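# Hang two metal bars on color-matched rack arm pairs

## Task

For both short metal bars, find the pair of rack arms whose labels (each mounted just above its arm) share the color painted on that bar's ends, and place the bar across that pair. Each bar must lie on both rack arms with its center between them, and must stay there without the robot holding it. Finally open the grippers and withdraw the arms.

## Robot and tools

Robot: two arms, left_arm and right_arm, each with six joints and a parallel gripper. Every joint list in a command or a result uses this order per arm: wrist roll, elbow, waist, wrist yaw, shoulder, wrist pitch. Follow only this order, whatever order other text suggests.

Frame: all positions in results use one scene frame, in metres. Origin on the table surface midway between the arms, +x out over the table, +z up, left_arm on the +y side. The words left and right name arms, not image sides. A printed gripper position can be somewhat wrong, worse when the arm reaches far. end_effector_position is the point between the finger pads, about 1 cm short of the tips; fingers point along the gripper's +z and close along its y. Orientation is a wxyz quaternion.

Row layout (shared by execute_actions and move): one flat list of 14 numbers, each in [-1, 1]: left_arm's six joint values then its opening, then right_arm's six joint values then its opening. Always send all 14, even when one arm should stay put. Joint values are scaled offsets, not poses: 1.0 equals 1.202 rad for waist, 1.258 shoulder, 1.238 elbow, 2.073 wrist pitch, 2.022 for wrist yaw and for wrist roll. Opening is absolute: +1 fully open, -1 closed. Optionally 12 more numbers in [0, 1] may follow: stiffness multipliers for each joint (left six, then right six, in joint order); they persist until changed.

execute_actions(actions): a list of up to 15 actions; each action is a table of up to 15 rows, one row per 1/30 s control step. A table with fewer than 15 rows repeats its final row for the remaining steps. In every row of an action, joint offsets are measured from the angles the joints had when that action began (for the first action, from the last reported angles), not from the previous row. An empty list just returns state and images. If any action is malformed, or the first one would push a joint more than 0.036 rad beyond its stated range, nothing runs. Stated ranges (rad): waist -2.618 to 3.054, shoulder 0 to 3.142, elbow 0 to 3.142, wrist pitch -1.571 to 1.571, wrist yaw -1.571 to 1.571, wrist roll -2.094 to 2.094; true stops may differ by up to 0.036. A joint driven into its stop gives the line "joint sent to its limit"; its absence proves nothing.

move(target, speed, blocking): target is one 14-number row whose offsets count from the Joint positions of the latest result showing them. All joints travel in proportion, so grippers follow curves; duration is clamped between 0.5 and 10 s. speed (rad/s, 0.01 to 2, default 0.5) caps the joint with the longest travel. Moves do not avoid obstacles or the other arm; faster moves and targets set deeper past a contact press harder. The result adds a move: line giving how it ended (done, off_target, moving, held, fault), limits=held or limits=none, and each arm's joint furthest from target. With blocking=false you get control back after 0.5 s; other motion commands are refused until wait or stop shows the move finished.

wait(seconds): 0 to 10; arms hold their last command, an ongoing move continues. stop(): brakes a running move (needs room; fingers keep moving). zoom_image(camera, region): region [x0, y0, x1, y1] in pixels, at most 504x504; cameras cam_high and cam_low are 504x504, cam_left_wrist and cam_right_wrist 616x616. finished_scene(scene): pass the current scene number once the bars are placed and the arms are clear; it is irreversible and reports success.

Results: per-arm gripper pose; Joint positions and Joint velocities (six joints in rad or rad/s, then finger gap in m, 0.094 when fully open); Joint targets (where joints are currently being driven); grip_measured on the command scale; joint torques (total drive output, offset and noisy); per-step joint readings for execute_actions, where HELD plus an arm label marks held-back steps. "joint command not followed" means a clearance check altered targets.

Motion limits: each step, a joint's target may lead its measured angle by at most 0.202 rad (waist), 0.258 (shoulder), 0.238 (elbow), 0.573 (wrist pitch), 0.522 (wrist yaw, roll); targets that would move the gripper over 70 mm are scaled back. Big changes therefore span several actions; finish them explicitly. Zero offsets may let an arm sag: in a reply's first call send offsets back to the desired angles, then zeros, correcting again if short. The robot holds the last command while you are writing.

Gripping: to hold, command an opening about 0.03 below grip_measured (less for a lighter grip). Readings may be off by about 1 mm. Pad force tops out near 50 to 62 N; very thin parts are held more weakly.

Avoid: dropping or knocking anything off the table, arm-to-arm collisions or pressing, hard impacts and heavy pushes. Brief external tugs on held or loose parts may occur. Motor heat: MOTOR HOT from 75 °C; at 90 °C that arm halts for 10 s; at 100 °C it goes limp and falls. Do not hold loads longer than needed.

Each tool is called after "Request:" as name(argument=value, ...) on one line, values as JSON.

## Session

Request:
move(target=[0.777,-0.2,0,0,0.2,0.24,0.6,0.777,-0.2,0.4,0,0.1,0.19,0.6], speed=1)

Scene clock: 2.53 s.
left_arm: end_effector_position=(+0.3970, +0.2707, +0.3153) grip_measured=+0.602 end_effector_quat_wxyz=(+0.498, +0.499, +0.499, +0.504) | right_arm: end_effector_position=(+0.4063, -0.2402, +0.3426) grip_measured=+0.602 end_effector_quat_wxyz=(+0.422, +0.409, +0.564, +0.580)
Joint names: [wrist roll, elbow, waist, wrist yaw, shoulder, wrist pitch]
Joint positions: left_arm=[ 1.577  0.817 -0.012  0.006  1.288  0.475  0.075] | right_arm=[1.568 0.825 0.474 0.001 1.171 0.376 0.075]
Joint velocities: left_arm=[ 0.007 -0.002 -0.002  0.007  0.007 -0.066 -0.   ] | right_arm=[-0.022  0.002  0.002 -0.007  0.012 -0.037  0.   ]
Joint torques (N m, as the arm reports them, + toward a larger angle): left_arm=[-0.05  7.33 -0.01  0.01 -3.8   1.82] | right_arm=[-0.07  6.75  0.64 -0.02 -2.5   1.89]
Motor temperatures (°C, as the motors report them): left_arm=[25 25 24 25 29 30] | right_arm=[23 25 25 24 25 27]
Joint targets: left_arm=[1.572 0.807 -0.012 0.006 1.290 0.496] | right_arm=[1.564 0.810 0.481 0.001 1.175 0.390]
Joint stiffness scale: left_arm=[1. 1. 1. 1. 1. 1.] | right_arm=[1. 1. 1. 1. 1. 1.]
move: done; limits=none; left_arm: farthest joint: the wrist pitch, 0.020 radians from its target (0.497 radians at the start); right_arm: farthest joint: the elbow, 0.016 radians from its target (0.248 radians at the start)

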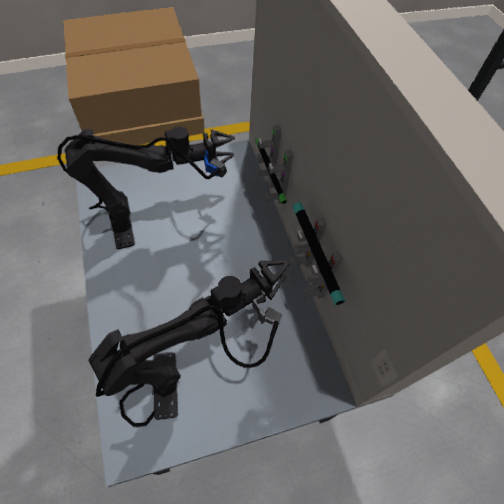

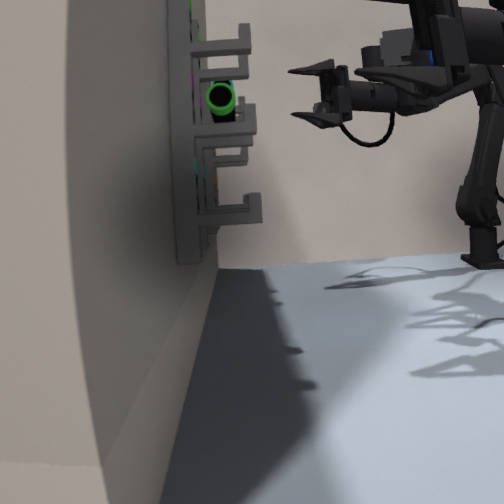

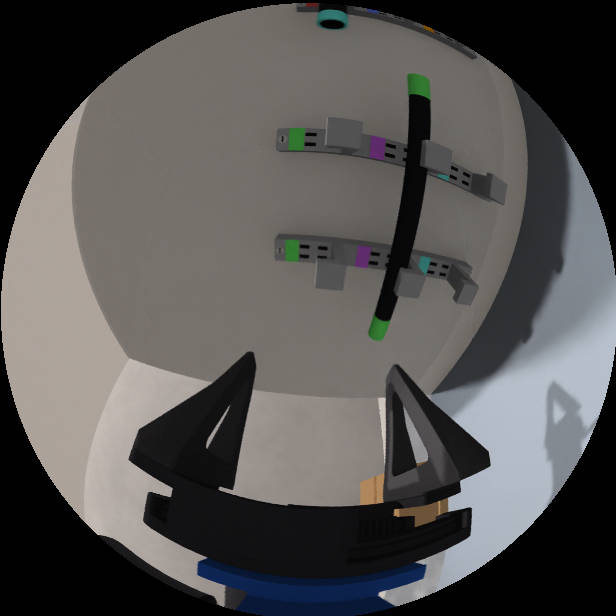

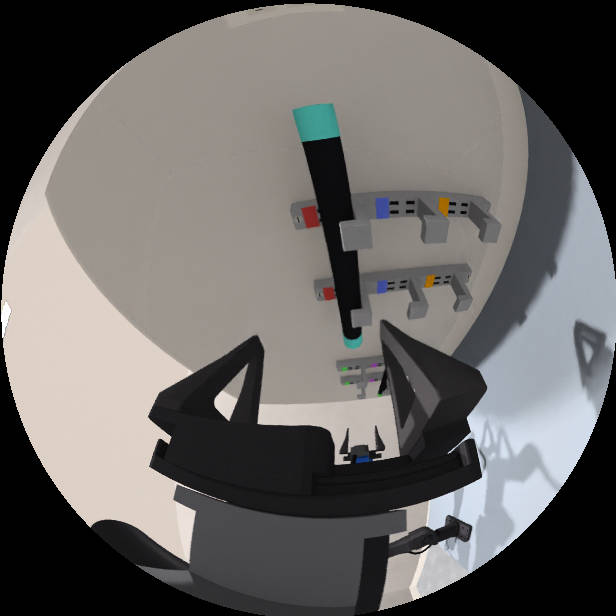

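Request:
move(target=[-0.005,0.15,-0.095,0,0.343,0.138,0.5,0,-0.2,-0.7,0,-0.5,-0.15,1], speed=0.7)

Request:
move(target=[-0.005,0.245,0,0,0.177,-0.007,0.3,0,0,0,0,0,0,1], speed=0.3)

Request:
move(target=[-0.005,0.02,0,0,-0.01,0.005,-0.62,0,0,0,0,0,0,1])

Scene clock: 4.97 s.
left_arm: end_effector_position=(+0.4814, +0.2151, +0.2504) grip_measured=+0.502 end_effector_quat_wxyz=(+0.518, +0.532, +0.476, +0.472) | right_arm: end_effector_position=(+0.2593, -0.5110, +0.3562) grip_measured=+1.000 end_effector_quat_wxyz=(+0.645, +0.576, +0.333, +0.376)
Joint names: [wrist roll, elbow, waist, wrist yaw, shoulder, wrist pitch]
Joint positions: left_arm=[ 1.58   0.963 -0.12   0.006  1.721  0.741  0.071] | right_arm=[ 1.573  0.597 -0.359  0.001  0.56   0.077  0.094]
Joint velocities: left_arm=[ 0.007 -0.002 -0.002  0.007 -0.007  0.007  0.001] | right_arm=[-0.022  0.002 -0.012 -0.037  0.012  0.081  0.   ]
Joint torques (N m, as the arm reports them, + toward a larger angle): left_arm=[-0.15 11.19 -0.55 -0.01 -7.44  1.79] | right_arm=[-0.06  6.14 -0.69 -0.02  0.21  1.62]
Motor temperatures (°C, as the motors report them): left_arm=[25 26 24 25 30 31] | right_arm=[23 25 25 24 25 28]
Joint targets: left_arm=[1.567 1.003 -0.127 0.006 1.720 0.761] | right_arm=[1.568 0.577 -0.367 0.001 0.542 0.065]
Joint stiffness scale: left_arm=[1. 1. 1. 1. 1. 1.] | right_arm=[1. 1. 1. 1. 1. 1.]
move: off_target (left_arm); limits=none; left_arm: farthest joint: the elbow, 0.040 radians from its target (0.186 radians at the start); right_arm: farthest joint: the elbow, 0.019 radians from its target (0.248 radians at the start)

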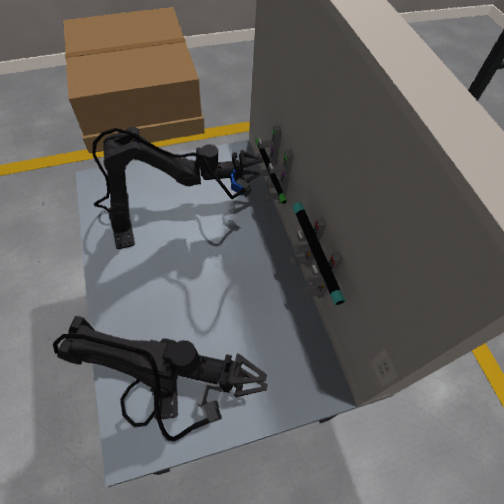

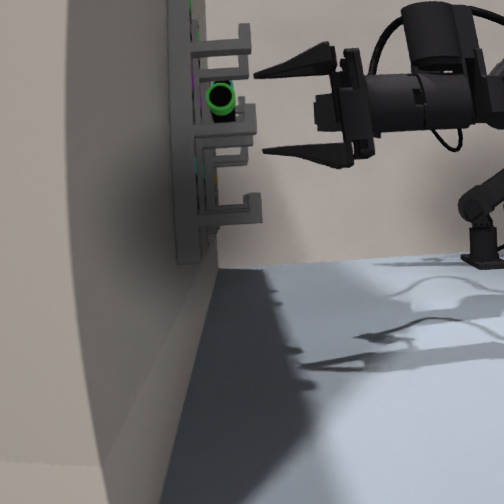

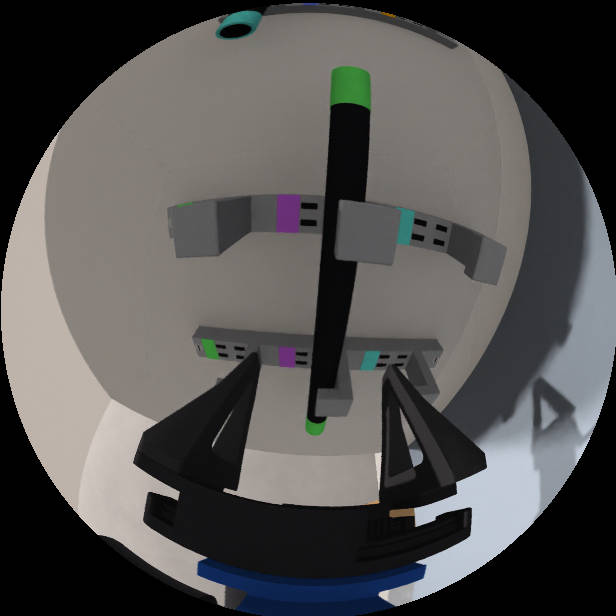

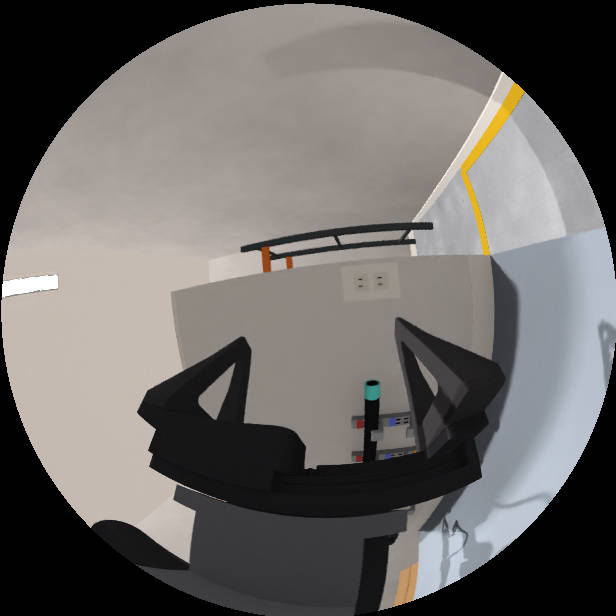

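Scene clock: 6.33 s.
left_arm: end_effector_position=(+0.5428, +0.2092, +0.2517) grip_measured=+0.302 end_effector_quat_wxyz=(+0.524, +0.525, +0.468, +0.480) | right_arm: end_effector_position=(+0.2593, -0.5110, +0.3562) grip_measured=+1.000 end_effector_quat_wxyz=(+0.644, +0.577, +0.332, +0.377)
Joint names: [wrist roll, elbow, waist, wrist yaw, shoulder, wrist pitch]
Joint positions: left_arm=[ 1.584  1.228 -0.12   0.006  1.943  0.724  0.061] | right_arm=[ 1.578  0.597 -0.359  0.001  0.56   0.077  0.094]
Joint velocities: left_arm=[ 0.037 -0.002 -0.007  0.007 -0.012  0.037 -0.001] | right_arm=[ 0.007  0.002 -0.017 -0.022 -0.022 -0.051  0.   ]
Joint torques (N m, as the arm reports them, + toward a larger angle): left_arm=[-0.16 11.3   0.    0.   -9.35  1.61] | right_arm=[-0.05  7.67  0.02 -0.02  1.49  1.73]
Motor temperatures (°C, as the motors report them): left_arm=[25 27 24 25 30 31] | right_arm=[23 25 25 24 25 28]
Joint targets: left_arm=[1.570 1.266 -0.120 0.006 1.944 0.726] | right_arm=[1.573 0.597 -0.359 0.001 0.560 0.077]
Joint stiffness scale: left_arm=[1. 1. 1. 1. 1. 1.] | right_arm=[1. 1. 1. 1. 1. 1.]
move: off_target (left_arm); limits=none; left_arm: farthest joint: the elbow, 0.038 radians from its target (0.303 radians at the start); right_arm: farthest joint: the wrist roll, 0.005 radians from its target (0.000 radians at the start)

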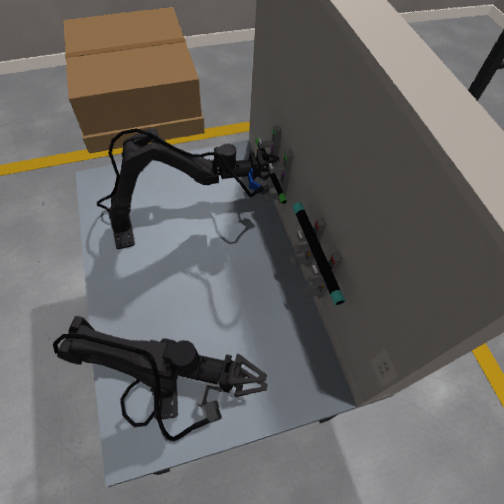

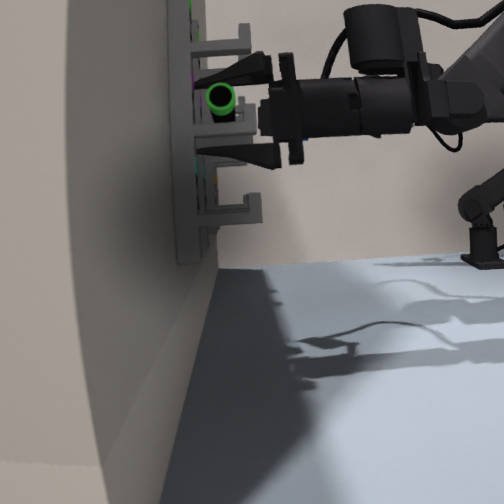

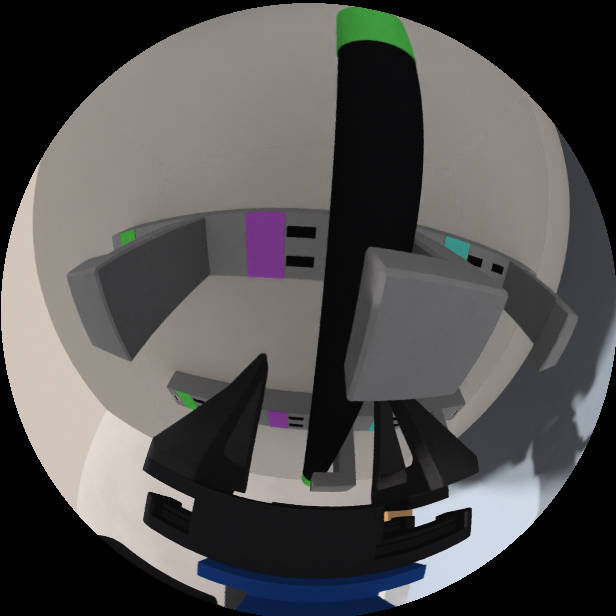

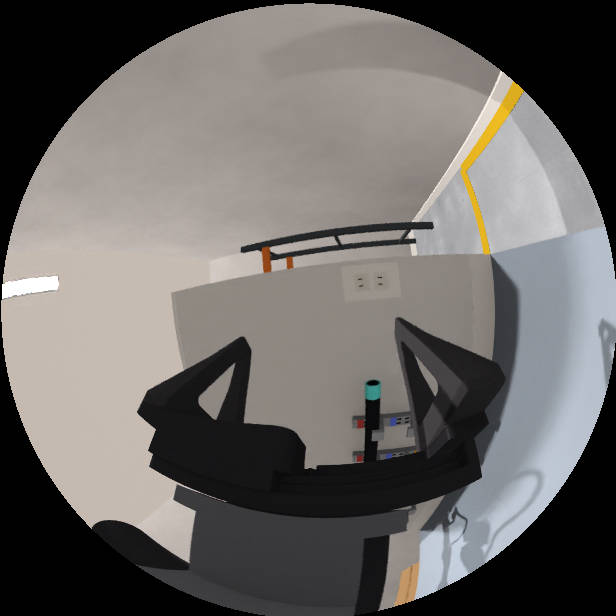

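Scene clock: 7.03 s.
left_arm: end_effector_position=(+0.5428, +0.2092, +0.2484) grip_measured=-0.611 end_effector_quat_wxyz=(+0.520, +0.530, +0.470, +0.478) | right_arm: end_effector_position=(+0.2593, -0.5110, +0.3562) grip_measured=+1.000 end_effector_quat_wxyz=(+0.643, +0.578, +0.331, +0.378)
Joint names: [wrist roll, elbow, waist, wrist yaw, shoulder, wrist pitch]
Joint positions: left_arm=[ 1.589  1.228 -0.12   0.006  1.943  0.711  0.018] | right_arm=[ 1.583  0.597 -0.359  0.001  0.56   0.077  0.094]
Joint velocities: left_arm=[ 0.051 -0.012  0.012 -0.066 -0.027 -0.051 -0.001] | right_arm=[-0.051  0.002 -0.012 -0.066  0.002 -0.066  0.   ]
Joint torques (N m, as the arm reports them, + toward a larger angle): left_arm=[ -0.14  10.18   0.01  -0.04 -10.24   1.84] | right_arm=[-0.05  7.66  0.02 -0.02  1.47  1.72]
Motor temperatures (°C, as the motors report them): left_arm=[25 27 24 25 31 31] | right_arm=[23 26 25 24 25 28]
Joint targets: left_arm=[1.573 1.253 -0.120 0.006 1.930 0.734] | right_arm=[1.578 0.597 -0.359 0.001 0.560 0.077]
Joint stiffness scale: left_arm=[1. 1. 1. 1. 1. 1.] | right_arm=[1. 1. 1. 1. 1. 1.]
move: off_target (left_arm); limits=none; left_arm: farthest joint: the elbow, 0.025 radians from its target (0.025 radians at the start); right_arm: farthest joint: the wrist roll, 0.005 radians from its target (0.000 radians at the start)

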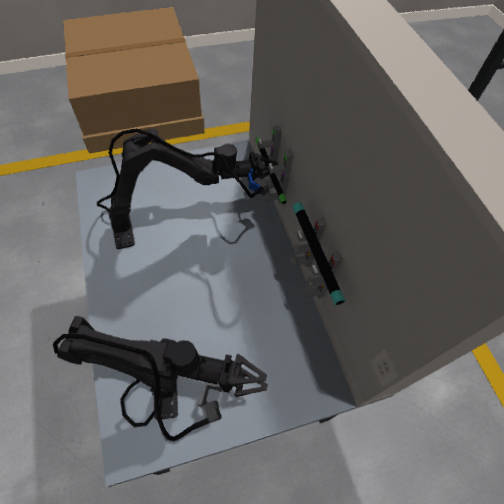

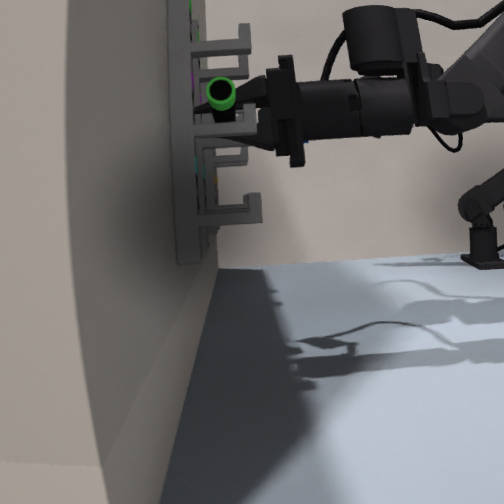

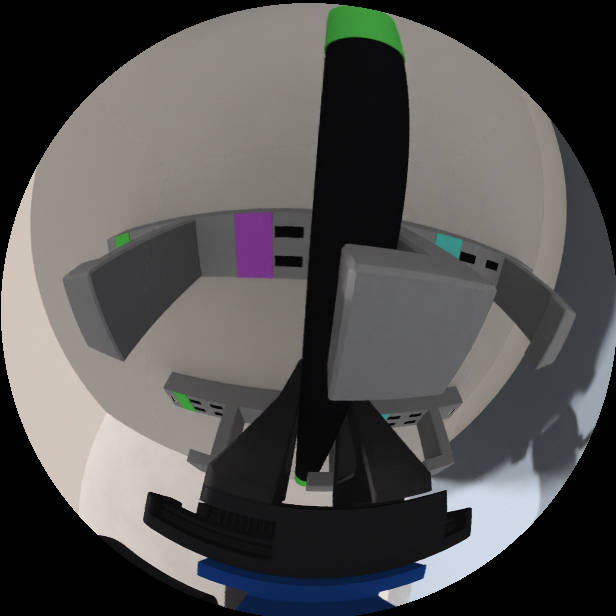

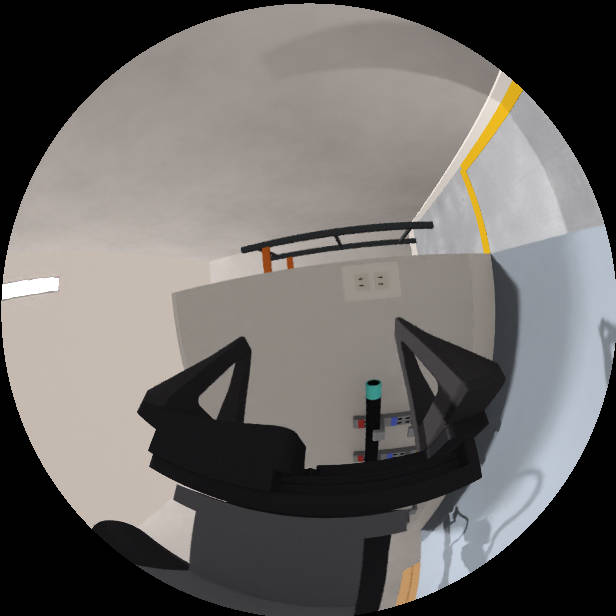

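Request:
execute_actions(actions=[[[-0.018,0.02,0,0,-0.06,0.018,-0.65,0,0,0,0,0,0,1]],[[-0.008,-0.042,0,0,-0.064,0.018,-0.65,0,0,0,0,0,0,1]],[[-0.008,-0.042,0,0,-0.064,0.018,-0.65,0,0,0,0,0,0,1]],[[-0.008,-0.042,0,0,-0.064,0.018,-0.65,0,0,0,0,0,0,1]],[[-0.008,-0.042,0,0,-0.064,0.018,-0.65,0,0,0,0,0,0,1]],[[-0.008,-0.042,0,0,-0.064,0.018,-0.65,0,0,0,0,0,0,1]]])

Scene clock: 10.43 s.
left_arm: end_effector_position=(+0.4730, +0.2159, +0.3019) grip_measured=-0.629 end_effector_quat_wxyz=(+0.545, +0.503, +0.454, +0.493) | right_arm: end_effector_position=(+0.2593, -0.5110, +0.3562) grip_measured=+1.000 end_effector_quat_wxyz=(+0.638, +0.582, +0.323, +0.387)
Joint names: [wrist roll, elbow, waist, wrist yaw, shoulder, wrist pitch]
Joint positions: left_arm=[ 1.572  0.996 -0.12   0.006  1.645  0.731  0.017] | right_arm=[ 1.61   0.597 -0.359  0.001  0.56   0.077  0.094]
Joint velocities: left_arm=[-0.081 -0.007 -0.007  0.051  0.002 -0.022  0.   ] | right_arm=[ 0.051 -0.017  0.002  0.007 -0.012 -0.007  0.   ]
Joint torques (N m, as the arm reports them, + toward a larger angle): left_arm=[-0.16  7.3  -0.06 -0.03 -9.04  1.91] | right_arm=[-0.06  7.67  0.02 -0.02  1.48  1.73]
Motor temperatures (°C, as the motors report them): left_arm=[25 27 24 25 32 32] | right_arm=[23 26 25 24 25 29]
Joint targets: left_arm=[1.556 0.991 -0.120 0.006 1.615 0.765] | right_arm=[1.605 0.597 -0.359 0.001 0.560 0.077]
Joint stiffness scale: left_arm=[1. 1. 1. 1. 1. 1.] | right_arm=[1. 1. 1. 1. 1. 1.]
Step readings (joint positions; steps 1 to 15: 1st action; 16 to 30: 2nd action; 31 to 45: 3rd action; 46 to 60: 4th action; 61 to 75: 5th action; 76 to 90: 6th action):
0: left_arm=[1.589 1.228 -0.120 0.006 1.943 0.711] | right_arm=[1.583 0.597 -0.359 0.001 0.560 0.077]
1: left_arm=[1.587 1.228 -0.120 0.006 1.939 0.709] | right_arm=[1.583 0.597 -0.359 0.001 0.560 0.077]
2: left_arm=[1.584 1.228 -0.120 0.006 1.934 0.703] | right_arm=[1.584 0.597 -0.359 0.001 0.560 0.077]
4: left_arm=[1.580 1.228 -0.120 0.006 1.919 0.702] | right_arm=[1.585 0.597 -0.359 0.001 0.560 0.077]
8: left_arm=[1.575 1.228 -0.120 0.006 1.896 0.714] | right_arm=[1.587 0.597 -0.359 0.001 0.560 0.077]
15: left_arm=[1.572 1.228 -0.120 0.006 1.893 0.717] | right_arm=[1.587 0.597 -0.359 0.001 0.560 0.077]
16: left_arm=[1.572 1.222 -0.120 0.006 1.888 0.718] | right_arm=[1.588 0.597 -0.359 0.001 0.560 0.077]
17: left_arm=[1.572 1.206 -0.120 0.006 1.877 0.718] | right_arm=[1.589 0.597 -0.359 0.001 0.560 0.077]
19: left_arm=[1.572 1.184 -0.120 0.006 1.857 0.717] | right_arm=[1.590 0.597 -0.359 0.001 0.560 0.077]
23: left_arm=[1.572 1.182 -0.120 0.006 1.845 0.719] | right_arm=[1.591 0.597 -0.359 0.001 0.560 0.077]
30: left_arm=[1.572 1.182 -0.120 0.006 1.845 0.720] | right_arm=[1.592 0.597 -0.359 0.001 0.560 0.077]
31: left_arm=[1.572 1.175 -0.120 0.006 1.839 0.720] | right_arm=[1.593 0.597 -0.359 0.001 0.560 0.077]
32: left_arm=[1.572 1.159 -0.120 0.006 1.827 0.720] | right_arm=[1.593 0.597 -0.359 0.001 0.560 0.077]
34: left_arm=[1.572 1.138 -0.120 0.006 1.808 0.720] | right_arm=[1.594 0.597 -0.359 0.001 0.560 0.077]
38: left_arm=[1.572 1.135 -0.120 0.006 1.796 0.722] | right_arm=[1.596 0.597 -0.359 0.001 0.560 0.077]
45: left_arm=[1.572 1.135 -0.120 0.006 1.795 0.723] | right_arm=[1.596 0.597 -0.359 0.001 0.560 0.077]
46: left_arm=[1.572 1.129 -0.120 0.006 1.790 0.723] | right_arm=[1.597 0.597 -0.359 0.001 0.560 0.077]
47: left_arm=[1.572 1.113 -0.120 0.006 1.778 0.723] | right_arm=[1.598 0.597 -0.359 0.001 0.560 0.077]
49: left_arm=[1.572 1.092 -0.120 0.006 1.758 0.723] | right_arm=[1.599 0.597 -0.359 0.001 0.560 0.077]
53: left_arm=[1.572 1.089 -0.120 0.006 1.746 0.725] | right_arm=[1.600 0.597 -0.359 0.001 0.560 0.077]
60: left_arm=[1.572 1.089 -0.120 0.006 1.746 0.725] | right_arm=[1.601 0.597 -0.359 0.001 0.560 0.077]
61: left_arm=[1.572 1.082 -0.120 0.006 1.741 0.726] | right_arm=[1.602 0.597 -0.359 0.001 0.560 0.077]
62: left_arm=[1.572 1.067 -0.120 0.006 1.728 0.726] | right_arm=[1.602 0.597 -0.359 0.001 0.560 0.077]
64: left_arm=[1.572 1.045 -0.120 0.006 1.708 0.725] | right_arm=[1.604 0.597 -0.359 0.001 0.560 0.077]
68: left_arm=[1.572 1.043 -0.120 0.006 1.696 0.728] | right_arm=[1.605 0.597 -0.359 0.001 0.560 0.077]
75: left_arm=[1.572 1.043 -0.120 0.006 1.696 0.728] | right_arm=[1.605 0.597 -0.359 0.001 0.560 0.077]
76: left_arm=[1.572 1.036 -0.120 0.006 1.690 0.728] | right_arm=[1.606 0.597 -0.359 0.001 0.560 0.077]
77: left_arm=[1.572 1.021 -0.120 0.006 1.678 0.728] | right_arm=[1.607 0.597 -0.359 0.001 0.560 0.077]
79: left_arm=[1.572 0.999 -0.120 0.006 1.657 0.728] | right_arm=[1.608 0.597 -0.359 0.001 0.560 0.077]
83: left_arm=[1.572 0.996 -0.120 0.006 1.646 0.730] | right_arm=[1.609 0.597 -0.359 0.001 0.560 0.077]
90: Joint positions above

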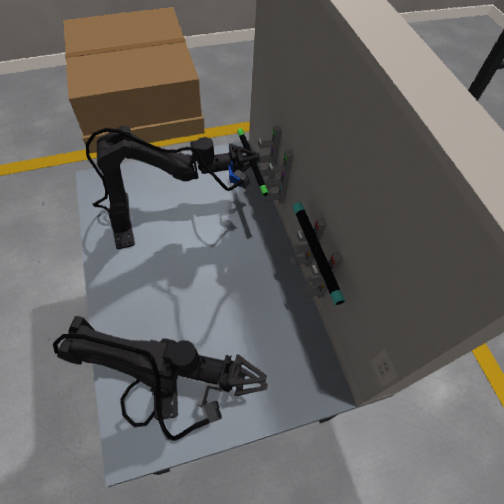

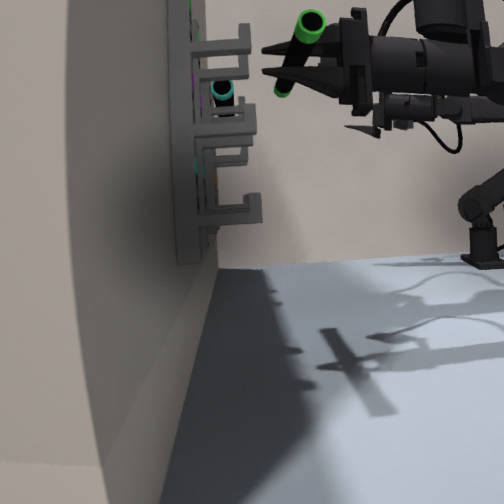

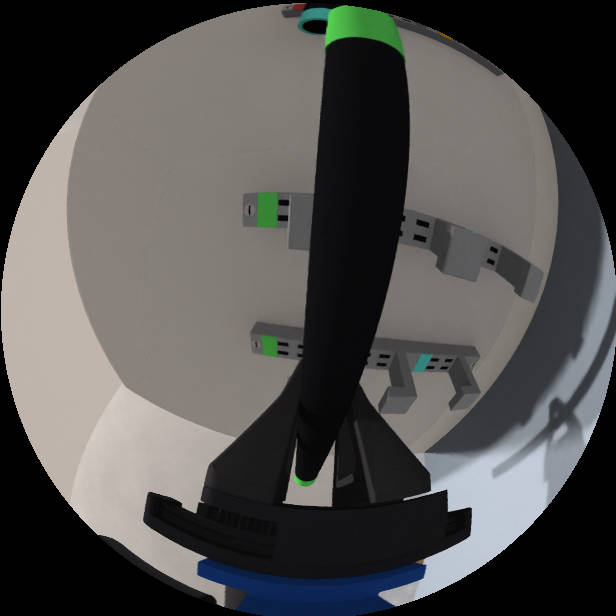

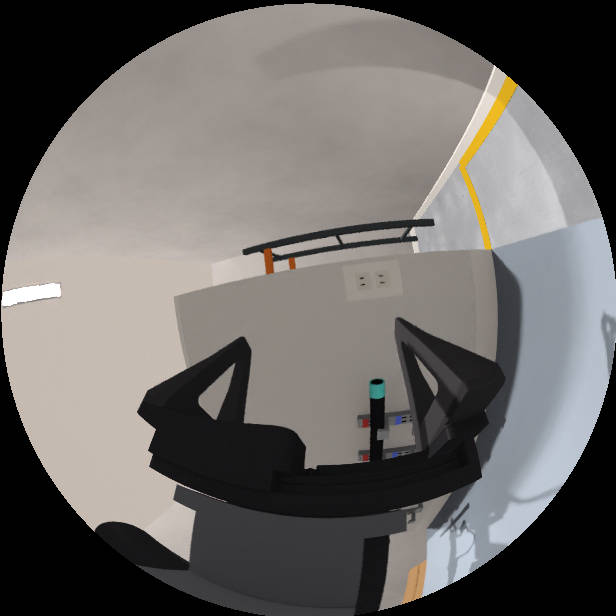

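Request:
move(target=[-0.008,0.19,0,0,-0.06,-0.16,-0.67,0,0,0,0,0,0,1], speed=0.3)

Request:
move(target=[-0.008,0.26,0,0,0.195,0,-0.67,0,0,0,0,0,0,1], speed=0.2)

Scene clock: 12.67 s.
left_arm: end_effector_position=(+0.4788, +0.2154, +0.3322) grip_measured=-0.629 end_effector_quat_wxyz=(+0.515, +0.534, +0.480, +0.467) | right_arm: end_effector_position=(+0.2593, -0.5110, +0.3562) grip_measured=+1.000 end_effector_quat_wxyz=(+0.637, +0.583, +0.321, +0.389)
Joint names: [wrist roll, elbow, waist, wrist yaw, shoulder, wrist pitch]
Joint positions: left_arm=[ 1.575  1.191 -0.12   0.006  1.599  0.376  0.017] | right_arm=[ 1.614  0.597 -0.359  0.001  0.56   0.077  0.094]
Joint velocities: left_arm=[-0.022 -0.012 -0.012  0.11  -0.002 -0.037 -0.001] | right_arm=[-0.022 -0.017 -0.007  0.007 -0.022  0.007  0.   ]
Joint torques (N m, as the arm reports them, + toward a larger angle): left_arm=[-0.22 12.06  0.    0.02 -9.08  1.88] | right_arm=[-0.05  7.66  0.02 -0.02  1.48  1.72]
Motor temperatures (°C, as the motors report them): left_arm=[25 28 24 25 33 33] | right_arm=[23 26 25 24 25 29]
Joint targets: left_arm=[1.556 1.231 -0.120 0.006 1.570 0.399] | right_arm=[1.610 0.597 -0.359 0.001 0.560 0.077]
Joint stiffness scale: left_arm=[1. 1. 1. 1. 1. 1.] | right_arm=[1. 1. 1. 1. 1. 1.]
move: off_target (left_arm); limits=none; left_arm: farthest joint: the elbow, 0.040 radians from its target (0.235 radians at the start); right_arm: farthest joint: the wrist roll, 0.004 radians from its target (0.000 radians at the start)

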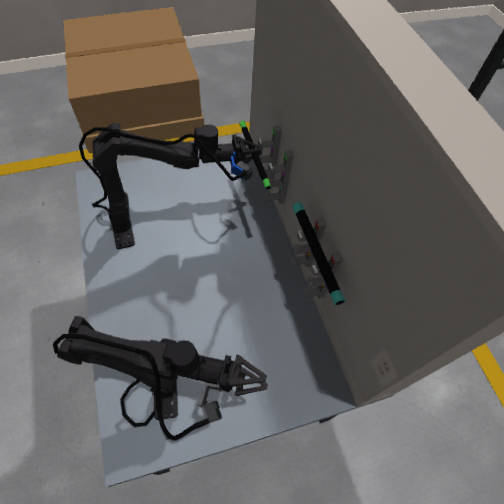

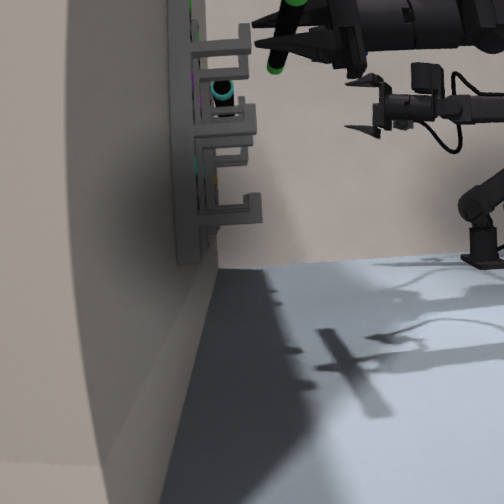

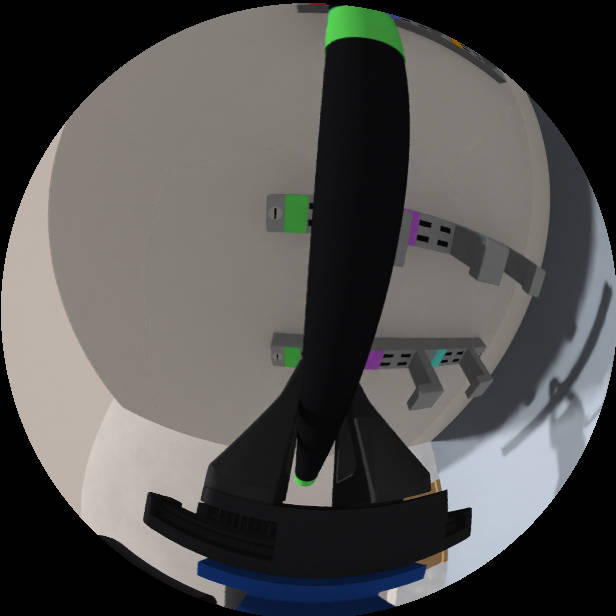

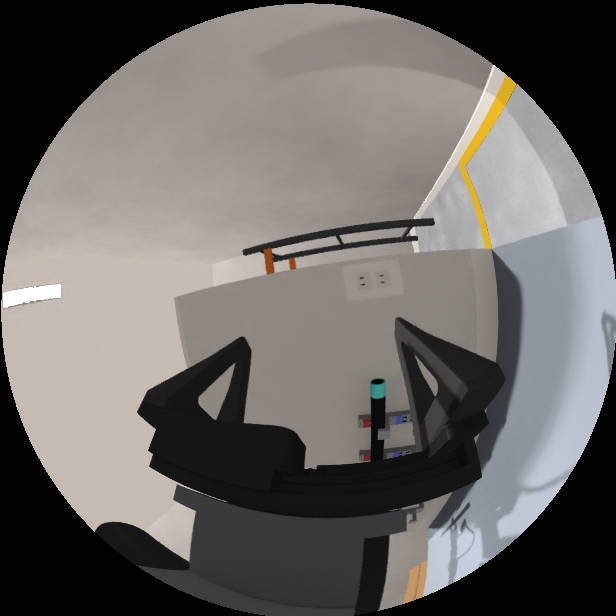

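Scene clock: 14.80 s.
left_arm: end_effector_position=(+0.5065, +0.2127, +0.3138) grip_measured=-0.630 end_effector_quat_wxyz=(+0.466, +0.578, +0.523, +0.419) | right_arm: end_effector_position=(+0.2593, -0.5110, +0.3562) grip_measured=+1.000 end_effector_quat_wxyz=(+0.636, +0.584, +0.320, +0.390)
Joint names: [wrist roll, elbow, waist, wrist yaw, shoulder, wrist pitch]
Joint positions: left_arm=[ 1.569  1.425 -0.12   0.006  1.715  0.073  0.017] | right_arm=[ 1.619  0.597 -0.359  0.001  0.56   0.077  0.094]
Joint velocities: left_arm=[ 0.007  0.002 -0.017 -0.007 -0.002  0.007 -0.001] | right_arm=[-0.037 -0.002 -0.007  0.051  0.002  0.037  0.   ]
Joint torques (N m, as the arm reports them, + toward a larger angle): left_arm=[-0.13 16.61 -0.21  0.02  1.95  4.41] | right_arm=[-0.05  7.67  0.01 -0.02  1.48  1.73]
Motor temperatures (°C, as the motors report them): left_arm=[25 30 24 25 33 35] | right_arm=[23 26 25 24 25 29]
Joint targets: left_arm=[1.559 1.513 -0.120 0.006 1.845 0.376] | right_arm=[1.615 0.597 -0.359 0.001 0.560 0.077]
Joint stiffness scale: left_arm=[1. 1. 1. 1. 1. 1.] | right_arm=[1. 1. 1. 1. 1. 1.]
move: off_target (left_arm); limits=none; left_arm: farthest joint: the wrist pitch, 0.303 radians from its target (0.000 radians at the start); right_arm: farthest joint: the wrist roll, 0.005 radians from its target (0.000 radians at the start)

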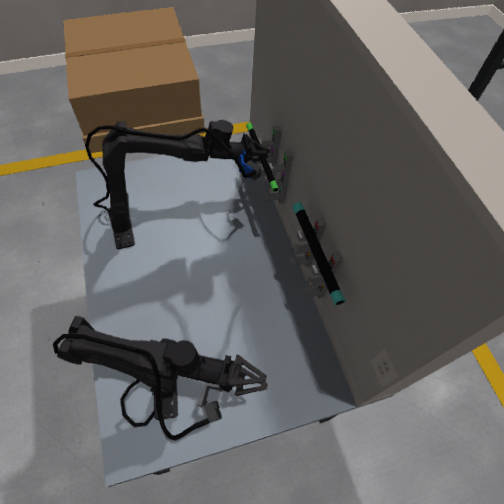

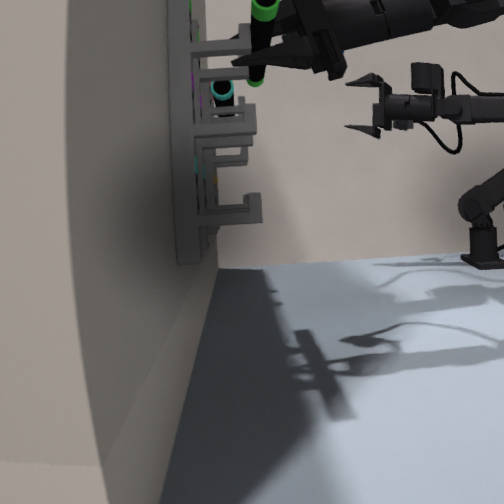

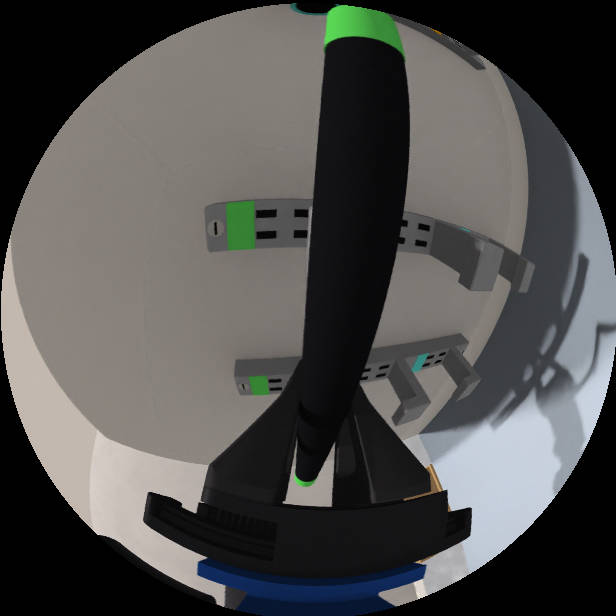

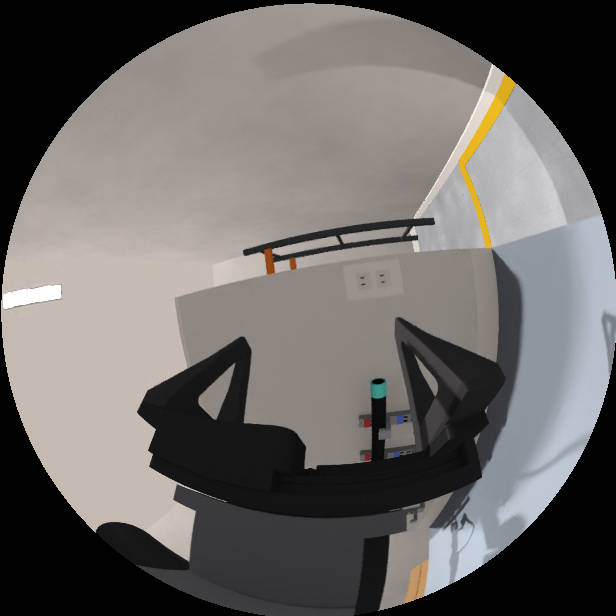

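Too low; back off and raise.

Request:
execute_actions(actions=[[[0,-0.04,0,0,-0.07,0.01,-0.67,0,0,0,0,0,0,1]]])

Request:
move(target=[-0.005,0.02,0,0,-0.02,0.12,-0.67,0,0,0,0,0,0,1], speed=0.3)

Scene clock: 15.63 s.
left_arm: end_effector_position=(+0.4916, +0.2141, +0.3215) grip_measured=-0.630 end_effector_quat_wxyz=(+0.466, +0.577, +0.520, +0.422) | right_arm: end_effector_position=(+0.2593, -0.5110, +0.3562) grip_measured=+1.000 end_effector_quat_wxyz=(+0.635, +0.584, +0.319, +0.392)
Joint names: [wrist roll, elbow, waist, wrist yaw, shoulder, wrist pitch]
Joint positions: left_arm=[ 1.574  1.382 -0.12   0.006  1.655  0.064  0.017] | right_arm=[ 1.623  0.597 -0.359  0.001  0.56   0.077  0.094]
Joint velocities: left_arm=[-0.051 -0.007  0.002 -0.037  0.007 -0.007 -0.002] | right_arm=[-0.022 -0.007 -0.002  0.051  0.012  0.037  0.   ]
Joint torques (N m, as the arm reports them, + toward a larger angle): left_arm=[-0.12  7.73  0.16  0.01 -9.46  1.96] | right_arm=[-0.06  7.67  0.03 -0.02  1.48  1.73]
Motor temperatures (°C, as the motors report them): left_arm=[25 30 24 25 33 36] | right_arm=[23 27 25 24 25 29]
Joint targets: left_arm=[1.569 1.375 -0.120 0.006 1.626 0.094] | right_arm=[1.619 0.597 -0.359 0.001 0.560 0.077]
Joint stiffness scale: left_arm=[1. 1. 1. 1. 1. 1.] | right_arm=[1. 1. 1. 1. 1. 1.]
Step readings (joint positions):
0: left_arm=[1.569 1.425 -0.120 0.006 1.715 0.073] | right_arm=[1.619 0.597 -0.359 0.001 0.560 0.077]
1: left_arm=[1.569 1.415 -0.120 0.006 1.699 0.067] | right_arm=[1.620 0.597 -0.359 0.001 0.560 0.077]
2: left_arm=[1.570 1.401 -0.120 0.006 1.686 0.067] | right_arm=[1.620 0.597 -0.359 0.001 0.560 0.077]
4: left_arm=[1.572 1.383 -0.120 0.006 1.666 0.063] | right_arm=[1.622 0.597 -0.359 0.001 0.560 0.077]
8: left_arm=[1.574 1.382 -0.120 0.006 1.655 0.064] | right_arm=[1.623 0.597 -0.359 0.001 0.560 0.077]
15: Joint positions above

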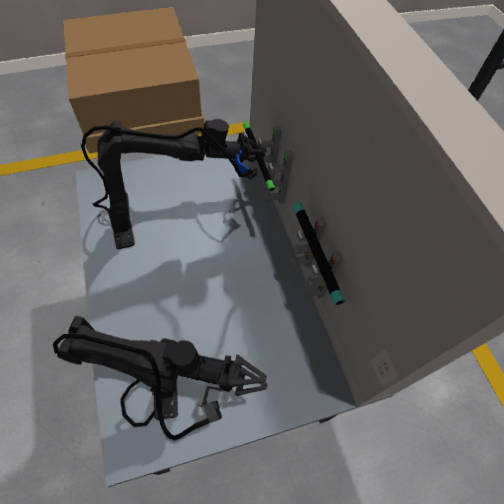

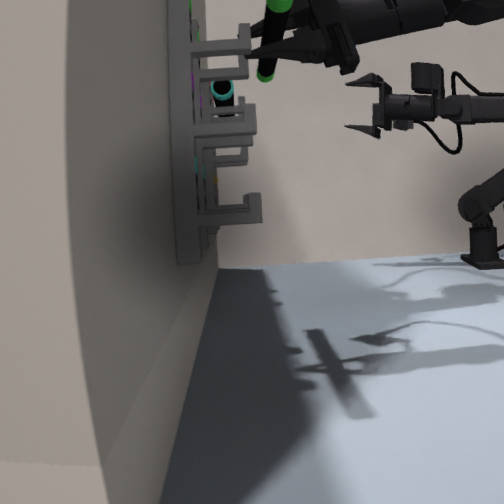

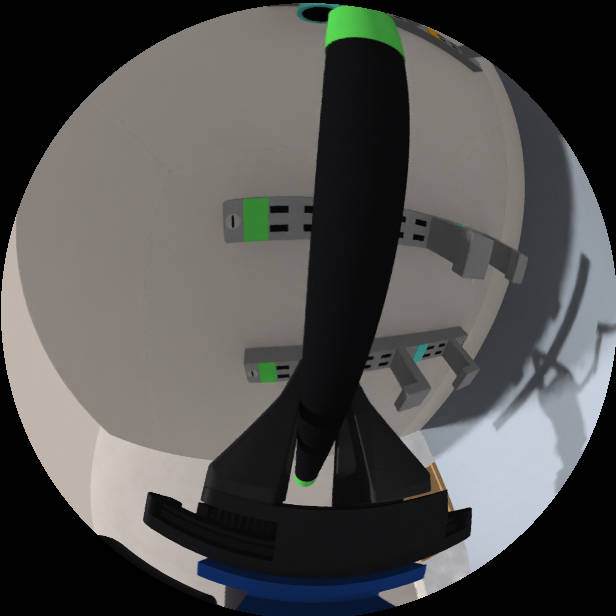

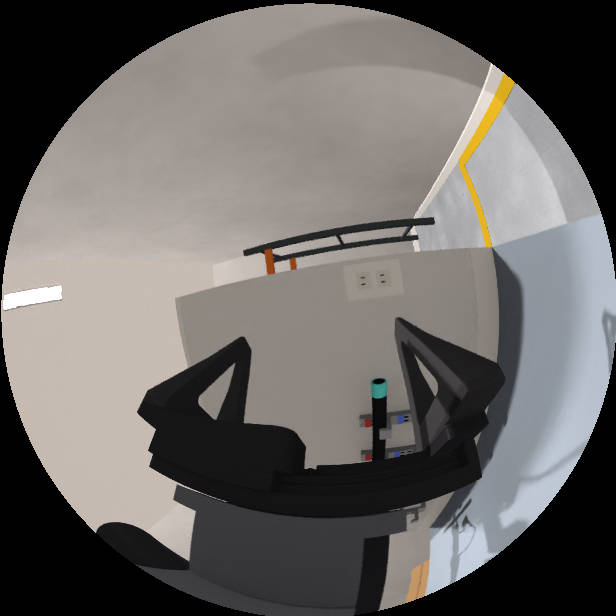

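Scene clock: 17.07 s.
left_arm: end_effector_position=(+0.4971, +0.2136, +0.3725) grip_measured=-0.630 end_effector_quat_wxyz=(+0.522, +0.527, +0.473, +0.475) | right_arm: end_effector_position=(+0.2593, -0.5110, +0.3562) grip_measured=+1.000 end_effector_quat_wxyz=(+0.635, +0.585, +0.317, +0.393)
Joint names: [wrist roll, elbow, waist, wrist yaw, shoulder, wrist pitch]
Joint positions: left_arm=[ 1.578  1.382 -0.12   0.006  1.655  0.271  0.017] | right_arm=[ 1.628  0.597 -0.359  0.001  0.56   0.077  0.094]
Joint velocities: left_arm=[ 0.051  0.012 -0.002 -0.066 -0.007  0.066 -0.   ] | right_arm=[ 0.022 -0.002 -0.002 -0.051  0.012  0.081  0.   ]
Joint torques (N m, as the arm reports them, + toward a larger angle): left_arm=[-0.14 10.66  0.06 -0.04 -9.23  2.12] | right_arm=[-0.05  7.67  0.02 -0.02  1.48  1.73]
Motor temperatures (°C, as the motors report them): left_arm=[25 30 24 25 33 36] | right_arm=[23 27 25 24 25 29]
Joint targets: left_arm=[1.564 1.407 -0.120 0.006 1.630 0.313] | right_arm=[1.623 0.597 -0.359 0.001 0.560 0.077]
Joint stiffness scale: left_arm=[1. 1. 1. 1. 1. 1.] | right_arm=[1. 1. 1. 1. 1. 1.]
move: off_target (left_arm); limits=none; left_arm: farthest joint: the wrist pitch, 0.042 radians from its target (0.249 radians at the start); right_arm: farthest joint: the wrist roll, 0.005 radians from its target (0.000 radians at the start)

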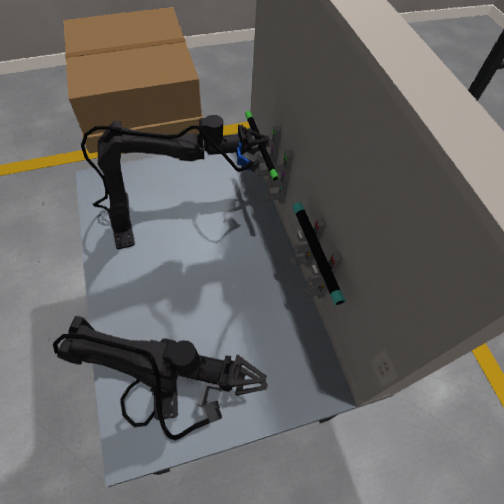

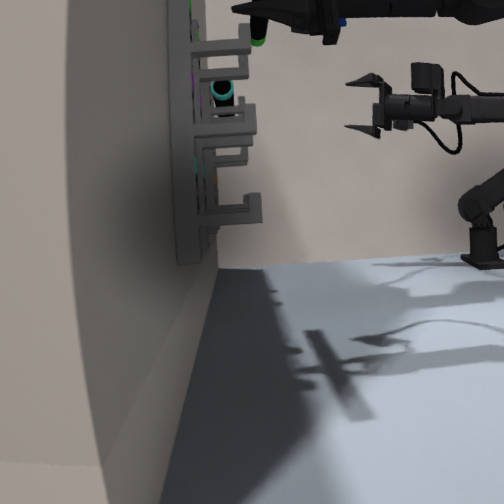

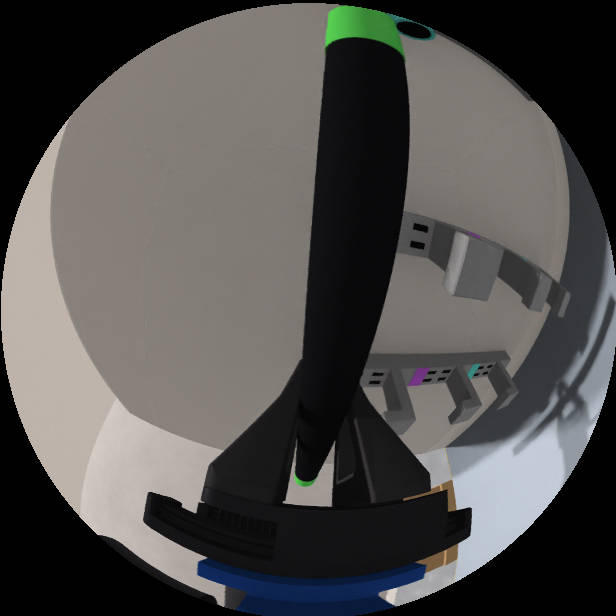

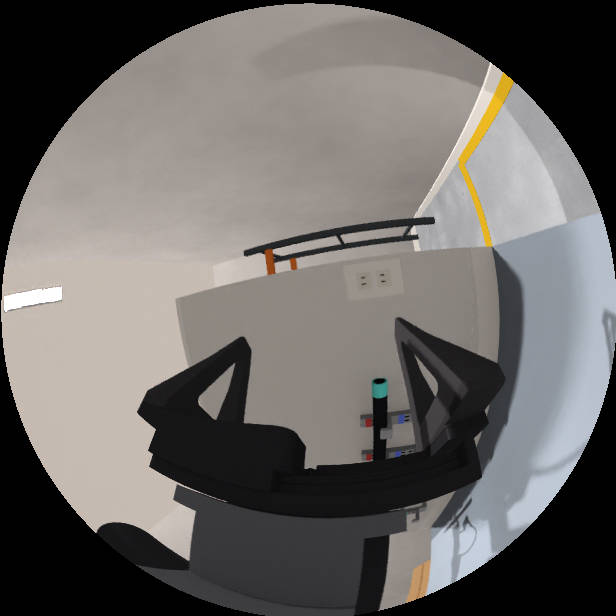

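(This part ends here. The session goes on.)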